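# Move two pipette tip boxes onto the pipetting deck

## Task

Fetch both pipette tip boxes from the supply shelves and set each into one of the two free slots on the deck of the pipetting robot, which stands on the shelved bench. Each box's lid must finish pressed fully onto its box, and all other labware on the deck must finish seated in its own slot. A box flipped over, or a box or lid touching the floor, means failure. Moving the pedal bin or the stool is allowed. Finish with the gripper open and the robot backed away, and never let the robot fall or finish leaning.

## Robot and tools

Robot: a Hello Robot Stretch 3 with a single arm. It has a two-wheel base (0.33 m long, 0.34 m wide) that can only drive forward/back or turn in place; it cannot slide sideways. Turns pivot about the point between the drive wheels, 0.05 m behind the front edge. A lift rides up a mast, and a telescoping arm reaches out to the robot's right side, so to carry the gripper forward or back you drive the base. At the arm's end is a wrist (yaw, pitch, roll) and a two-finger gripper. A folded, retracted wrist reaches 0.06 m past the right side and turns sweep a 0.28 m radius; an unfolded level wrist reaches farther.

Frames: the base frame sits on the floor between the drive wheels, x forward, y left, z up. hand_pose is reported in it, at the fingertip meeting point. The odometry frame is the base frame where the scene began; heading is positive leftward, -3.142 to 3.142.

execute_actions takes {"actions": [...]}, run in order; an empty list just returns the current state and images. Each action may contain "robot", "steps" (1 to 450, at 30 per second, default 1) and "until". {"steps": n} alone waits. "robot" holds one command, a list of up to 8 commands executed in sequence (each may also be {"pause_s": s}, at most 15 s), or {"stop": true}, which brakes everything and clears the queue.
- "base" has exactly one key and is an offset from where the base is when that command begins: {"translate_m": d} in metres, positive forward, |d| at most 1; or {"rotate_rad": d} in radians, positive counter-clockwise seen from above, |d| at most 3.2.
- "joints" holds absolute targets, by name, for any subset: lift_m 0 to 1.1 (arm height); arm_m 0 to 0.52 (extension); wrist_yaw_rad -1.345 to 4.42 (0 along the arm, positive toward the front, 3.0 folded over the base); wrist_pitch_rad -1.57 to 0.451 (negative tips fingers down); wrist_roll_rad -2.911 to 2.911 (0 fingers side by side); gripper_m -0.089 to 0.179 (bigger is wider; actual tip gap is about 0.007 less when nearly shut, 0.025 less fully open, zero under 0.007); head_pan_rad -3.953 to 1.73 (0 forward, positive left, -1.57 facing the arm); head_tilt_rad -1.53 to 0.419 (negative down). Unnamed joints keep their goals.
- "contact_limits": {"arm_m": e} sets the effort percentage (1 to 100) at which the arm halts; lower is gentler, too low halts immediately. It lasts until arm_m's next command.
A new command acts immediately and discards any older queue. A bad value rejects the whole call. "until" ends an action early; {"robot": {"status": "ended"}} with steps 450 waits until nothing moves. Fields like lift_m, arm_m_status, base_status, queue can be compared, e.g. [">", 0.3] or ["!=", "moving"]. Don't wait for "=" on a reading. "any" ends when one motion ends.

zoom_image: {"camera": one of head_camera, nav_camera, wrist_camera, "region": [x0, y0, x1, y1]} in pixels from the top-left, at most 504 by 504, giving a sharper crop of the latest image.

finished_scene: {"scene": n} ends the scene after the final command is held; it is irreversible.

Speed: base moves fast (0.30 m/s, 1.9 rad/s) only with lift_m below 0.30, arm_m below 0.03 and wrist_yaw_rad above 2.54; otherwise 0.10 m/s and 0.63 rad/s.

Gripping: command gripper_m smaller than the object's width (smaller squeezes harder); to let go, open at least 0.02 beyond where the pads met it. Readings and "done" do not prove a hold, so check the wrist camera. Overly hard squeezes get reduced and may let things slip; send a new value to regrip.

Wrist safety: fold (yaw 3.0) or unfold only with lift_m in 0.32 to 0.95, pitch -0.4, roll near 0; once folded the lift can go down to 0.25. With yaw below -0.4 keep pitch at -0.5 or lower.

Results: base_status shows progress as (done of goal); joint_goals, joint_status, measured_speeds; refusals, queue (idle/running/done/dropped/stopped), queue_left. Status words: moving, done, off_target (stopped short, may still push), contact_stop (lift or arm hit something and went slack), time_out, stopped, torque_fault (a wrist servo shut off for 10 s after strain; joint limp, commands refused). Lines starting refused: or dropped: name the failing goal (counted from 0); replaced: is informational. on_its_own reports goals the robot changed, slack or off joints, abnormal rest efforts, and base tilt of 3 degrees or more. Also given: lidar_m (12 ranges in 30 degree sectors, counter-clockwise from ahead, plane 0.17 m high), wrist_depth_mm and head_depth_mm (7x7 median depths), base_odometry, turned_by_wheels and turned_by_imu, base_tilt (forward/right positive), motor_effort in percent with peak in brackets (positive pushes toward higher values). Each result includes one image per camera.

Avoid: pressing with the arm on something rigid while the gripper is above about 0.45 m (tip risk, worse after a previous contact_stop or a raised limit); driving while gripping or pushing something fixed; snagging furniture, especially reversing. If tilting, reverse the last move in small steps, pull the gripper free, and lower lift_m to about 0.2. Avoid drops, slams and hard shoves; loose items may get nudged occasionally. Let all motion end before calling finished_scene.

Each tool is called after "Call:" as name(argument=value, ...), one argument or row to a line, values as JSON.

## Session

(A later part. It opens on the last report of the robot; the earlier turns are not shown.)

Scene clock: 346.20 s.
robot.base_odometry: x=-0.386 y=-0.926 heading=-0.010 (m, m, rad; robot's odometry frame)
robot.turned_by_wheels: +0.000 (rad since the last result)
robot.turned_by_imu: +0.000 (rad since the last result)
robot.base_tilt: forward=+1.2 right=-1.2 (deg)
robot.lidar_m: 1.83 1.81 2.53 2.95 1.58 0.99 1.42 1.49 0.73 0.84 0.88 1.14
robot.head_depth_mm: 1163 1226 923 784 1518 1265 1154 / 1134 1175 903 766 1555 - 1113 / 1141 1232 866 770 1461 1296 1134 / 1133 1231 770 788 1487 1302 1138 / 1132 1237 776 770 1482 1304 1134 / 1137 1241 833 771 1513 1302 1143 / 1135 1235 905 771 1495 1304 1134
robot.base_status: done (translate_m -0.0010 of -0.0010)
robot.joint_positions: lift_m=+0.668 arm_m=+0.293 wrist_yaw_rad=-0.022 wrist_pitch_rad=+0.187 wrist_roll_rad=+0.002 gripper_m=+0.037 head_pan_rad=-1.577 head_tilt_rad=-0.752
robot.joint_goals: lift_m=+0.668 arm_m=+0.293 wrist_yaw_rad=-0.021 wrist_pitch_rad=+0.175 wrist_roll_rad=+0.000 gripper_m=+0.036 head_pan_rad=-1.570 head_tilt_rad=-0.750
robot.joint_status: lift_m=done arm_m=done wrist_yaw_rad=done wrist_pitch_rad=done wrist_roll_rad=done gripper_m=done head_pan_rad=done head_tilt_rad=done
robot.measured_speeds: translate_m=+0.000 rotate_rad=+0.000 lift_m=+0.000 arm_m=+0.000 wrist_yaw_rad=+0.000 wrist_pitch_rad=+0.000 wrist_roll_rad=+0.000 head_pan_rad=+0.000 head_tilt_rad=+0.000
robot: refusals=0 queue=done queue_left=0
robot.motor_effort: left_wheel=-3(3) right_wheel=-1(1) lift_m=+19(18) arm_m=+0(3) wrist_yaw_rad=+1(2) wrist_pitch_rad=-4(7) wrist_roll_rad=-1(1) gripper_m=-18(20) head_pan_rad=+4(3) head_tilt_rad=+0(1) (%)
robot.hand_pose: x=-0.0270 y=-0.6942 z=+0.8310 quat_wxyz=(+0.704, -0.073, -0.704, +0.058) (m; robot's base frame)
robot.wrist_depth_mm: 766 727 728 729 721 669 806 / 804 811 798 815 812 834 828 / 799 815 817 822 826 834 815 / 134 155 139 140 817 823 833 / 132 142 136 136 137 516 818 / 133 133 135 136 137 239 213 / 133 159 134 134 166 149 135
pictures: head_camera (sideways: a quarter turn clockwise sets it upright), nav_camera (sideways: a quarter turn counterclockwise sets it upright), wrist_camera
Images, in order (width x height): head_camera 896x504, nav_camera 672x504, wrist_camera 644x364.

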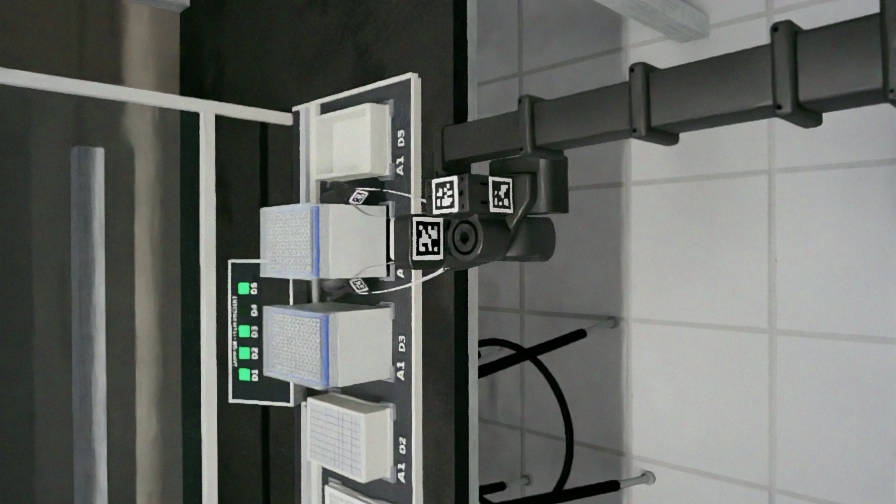

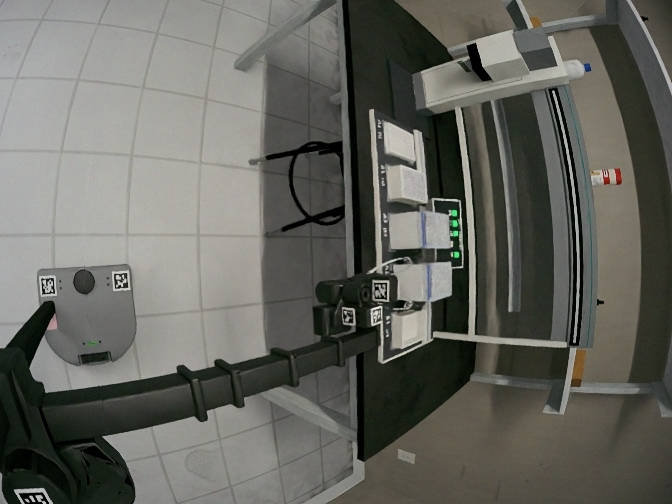

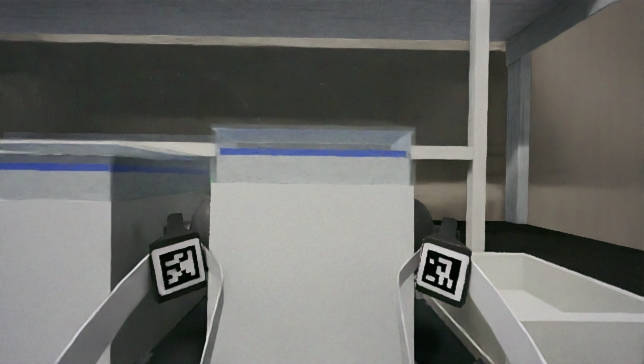

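Call:
execute_actions(
  actions=[
    {"robot":{"joints":{"wrist_pitch_rad":0.155,"arm_m":0.290}},"steps":25},
    {"robot":[{"joints":{"gripper_m":0.113,"wrist_pitch_rad":0.175}},{"joints":{"arm_m":0.0}}],"steps":300,"until":{"robot":{"status":"ended"}}},
  ],
)

Call:
zoom_image(
  camera="head_camera",
  region=[220,80,460,420],
)

Call:
zoom_image(
  camera="wrist_camera",
  region=[160,130,440,300],
)

Scene clock: 356.93 s.
robot.base_odometry: x=-0.386 y=-0.926 heading=-0.010 (m, m, rad; robot's odometry frame)
robot.turned_by_wheels: +0.000 (rad since the last result)
robot.turned_by_imu: +0.000 (rad since the last result)
robot.base_tilt: forward=+1.2 right=-1.2 (deg)
robot.lidar_m: 1.83 1.81 2.53 2.95 1.58 0.99 1.42 1.49 0.73 0.84 0.88 1.14
robot.head_depth_mm: 1159 1225 925 784 1516 1271 1176 / 1137 1176 901 768 1511 1297 - / 1132 1235 867 767 1502 1323 - / 1137 1232 779 768 1511 1323 1133 / 1133 1233 778 769 1480 1298 1135 / 1136 1241 835 770 1520 1303 1137 / 1131 1241 911 773 1487 1299 1137
robot.base_status: done (translate_m -0.0010 of -0.0010)
robot.joint_positions: lift_m=+0.668 arm_m=+0.000 wrist_yaw_rad=-0.021 wrist_pitch_rad=+0.157 wrist_roll_rad=+0.002 gripper_m=+0.113 head_pan_rad=-1.577 head_tilt_rad=-0.752
robot.joint_goals: lift_m=+0.668 arm_m=+0.000 wrist_yaw_rad=-0.021 wrist_pitch_rad=+0.175 wrist_roll_rad=+0.000 gripper_m=+0.113 head_pan_rad=-1.570 head_tilt_rad=-0.750
robot.joint_status: lift_m=done arm_m=done wrist_yaw_rad=done wrist_pitch_rad=done wrist_roll_rad=done gripper_m=done head_pan_rad=done head_tilt_rad=done
robot.measured_speeds: translate_m=+0.000 rotate_rad=+0.000 lift_m=+0.000 arm_m=+0.000 wrist_yaw_rad=+0.000 wrist_pitch_rad=+0.000 wrist_roll_rad=+0.000 head_pan_rad=+0.000 head_tilt_rad=+0.000
robot: refusals=0 queue=done queue_left=0
robot.motor_effort: left_wheel=-3(2) right_wheel=+0(1) lift_m=+18(19) arm_m=-4(5) wrist_yaw_rad=+1(0) wrist_pitch_rad=+5(6) wrist_roll_rad=-1(1) gripper_m=-1(78) head_pan_rad=+3(3) head_tilt_rad=+1(1) (%)
robot.hand_pose: x=-0.0268 y=-0.4022 z=+0.8235 quat_wxyz=(+0.705, -0.063, -0.705, +0.048) (m; robot's base frame)
robot.wrist_depth_mm: 636 814 657 652 808 - - / 634 - - - - - - / 640 - - - - - - / 637 - 416 422 - - - / 397 418 418 418 425 512 511 / 366 370 332 328 356 342 347 / 608 571 - - - - 413
pictures: head_camera (sideways: a quarter turn clockwise sets it upright), nav_camera (sideways: a quarter turn counterclockwise sets it upright), wrist_camera
Images, in order (width x height): head_camera 896x504, nav_camera 672x504, wrist_camera 644x364.

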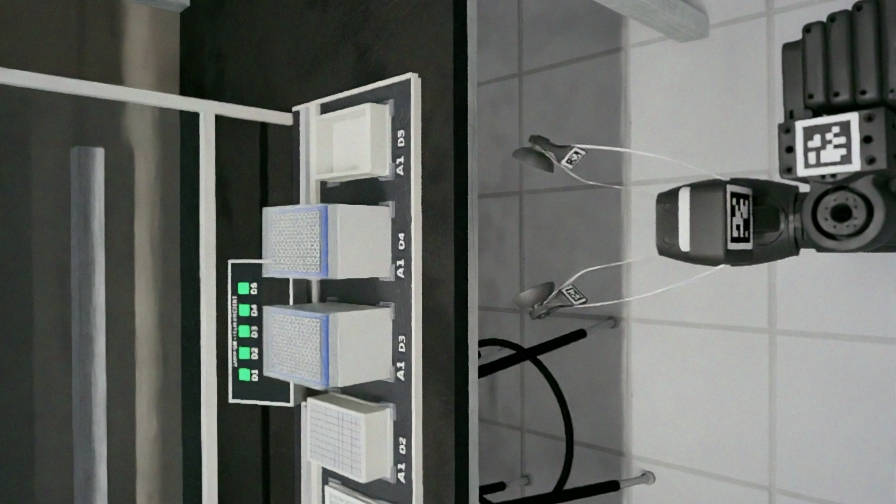

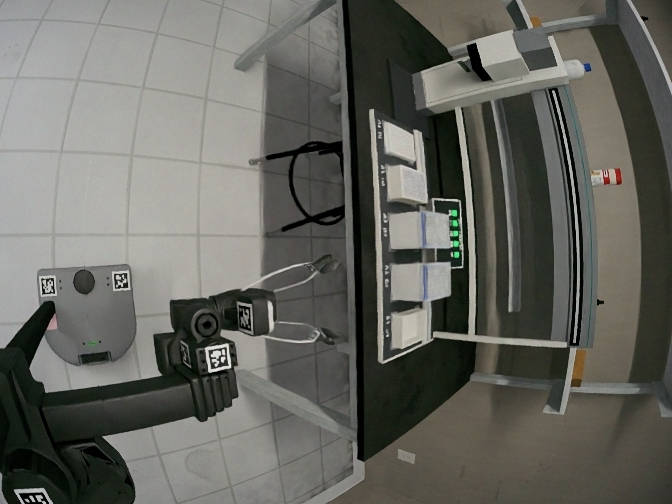

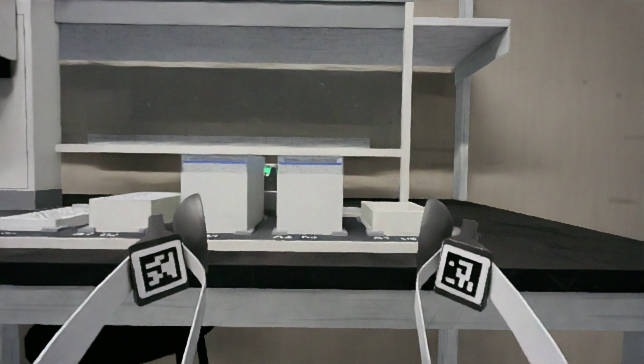

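Region (220, 80, 460, 420) of head_camera's 896x504 image, scaled by 1.482, with more detail than that image has; it fills the left 356 columns of this view, and the rest is white.

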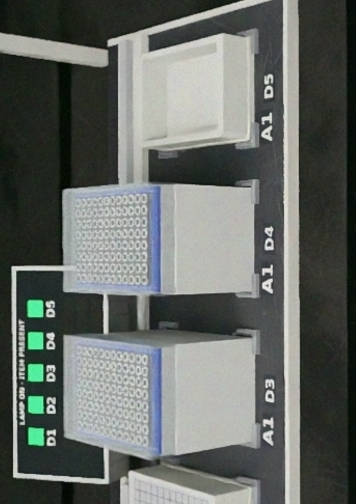

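Region (160, 130, 440, 300) of wrist_camera's 644x364 image, scaled by 1.800; it fills the top 306 rows of this view, and the rest is white.

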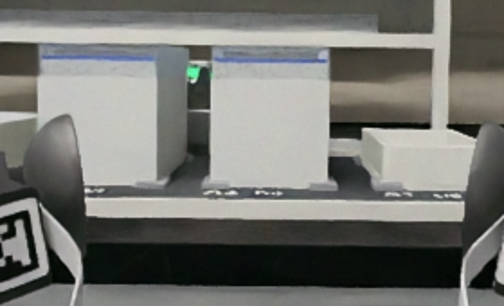

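Both boxes look seated, with matching heights and all five lights green.

Call:
finished_scene(
  scene=2,
)

The scene is finished: the task was done.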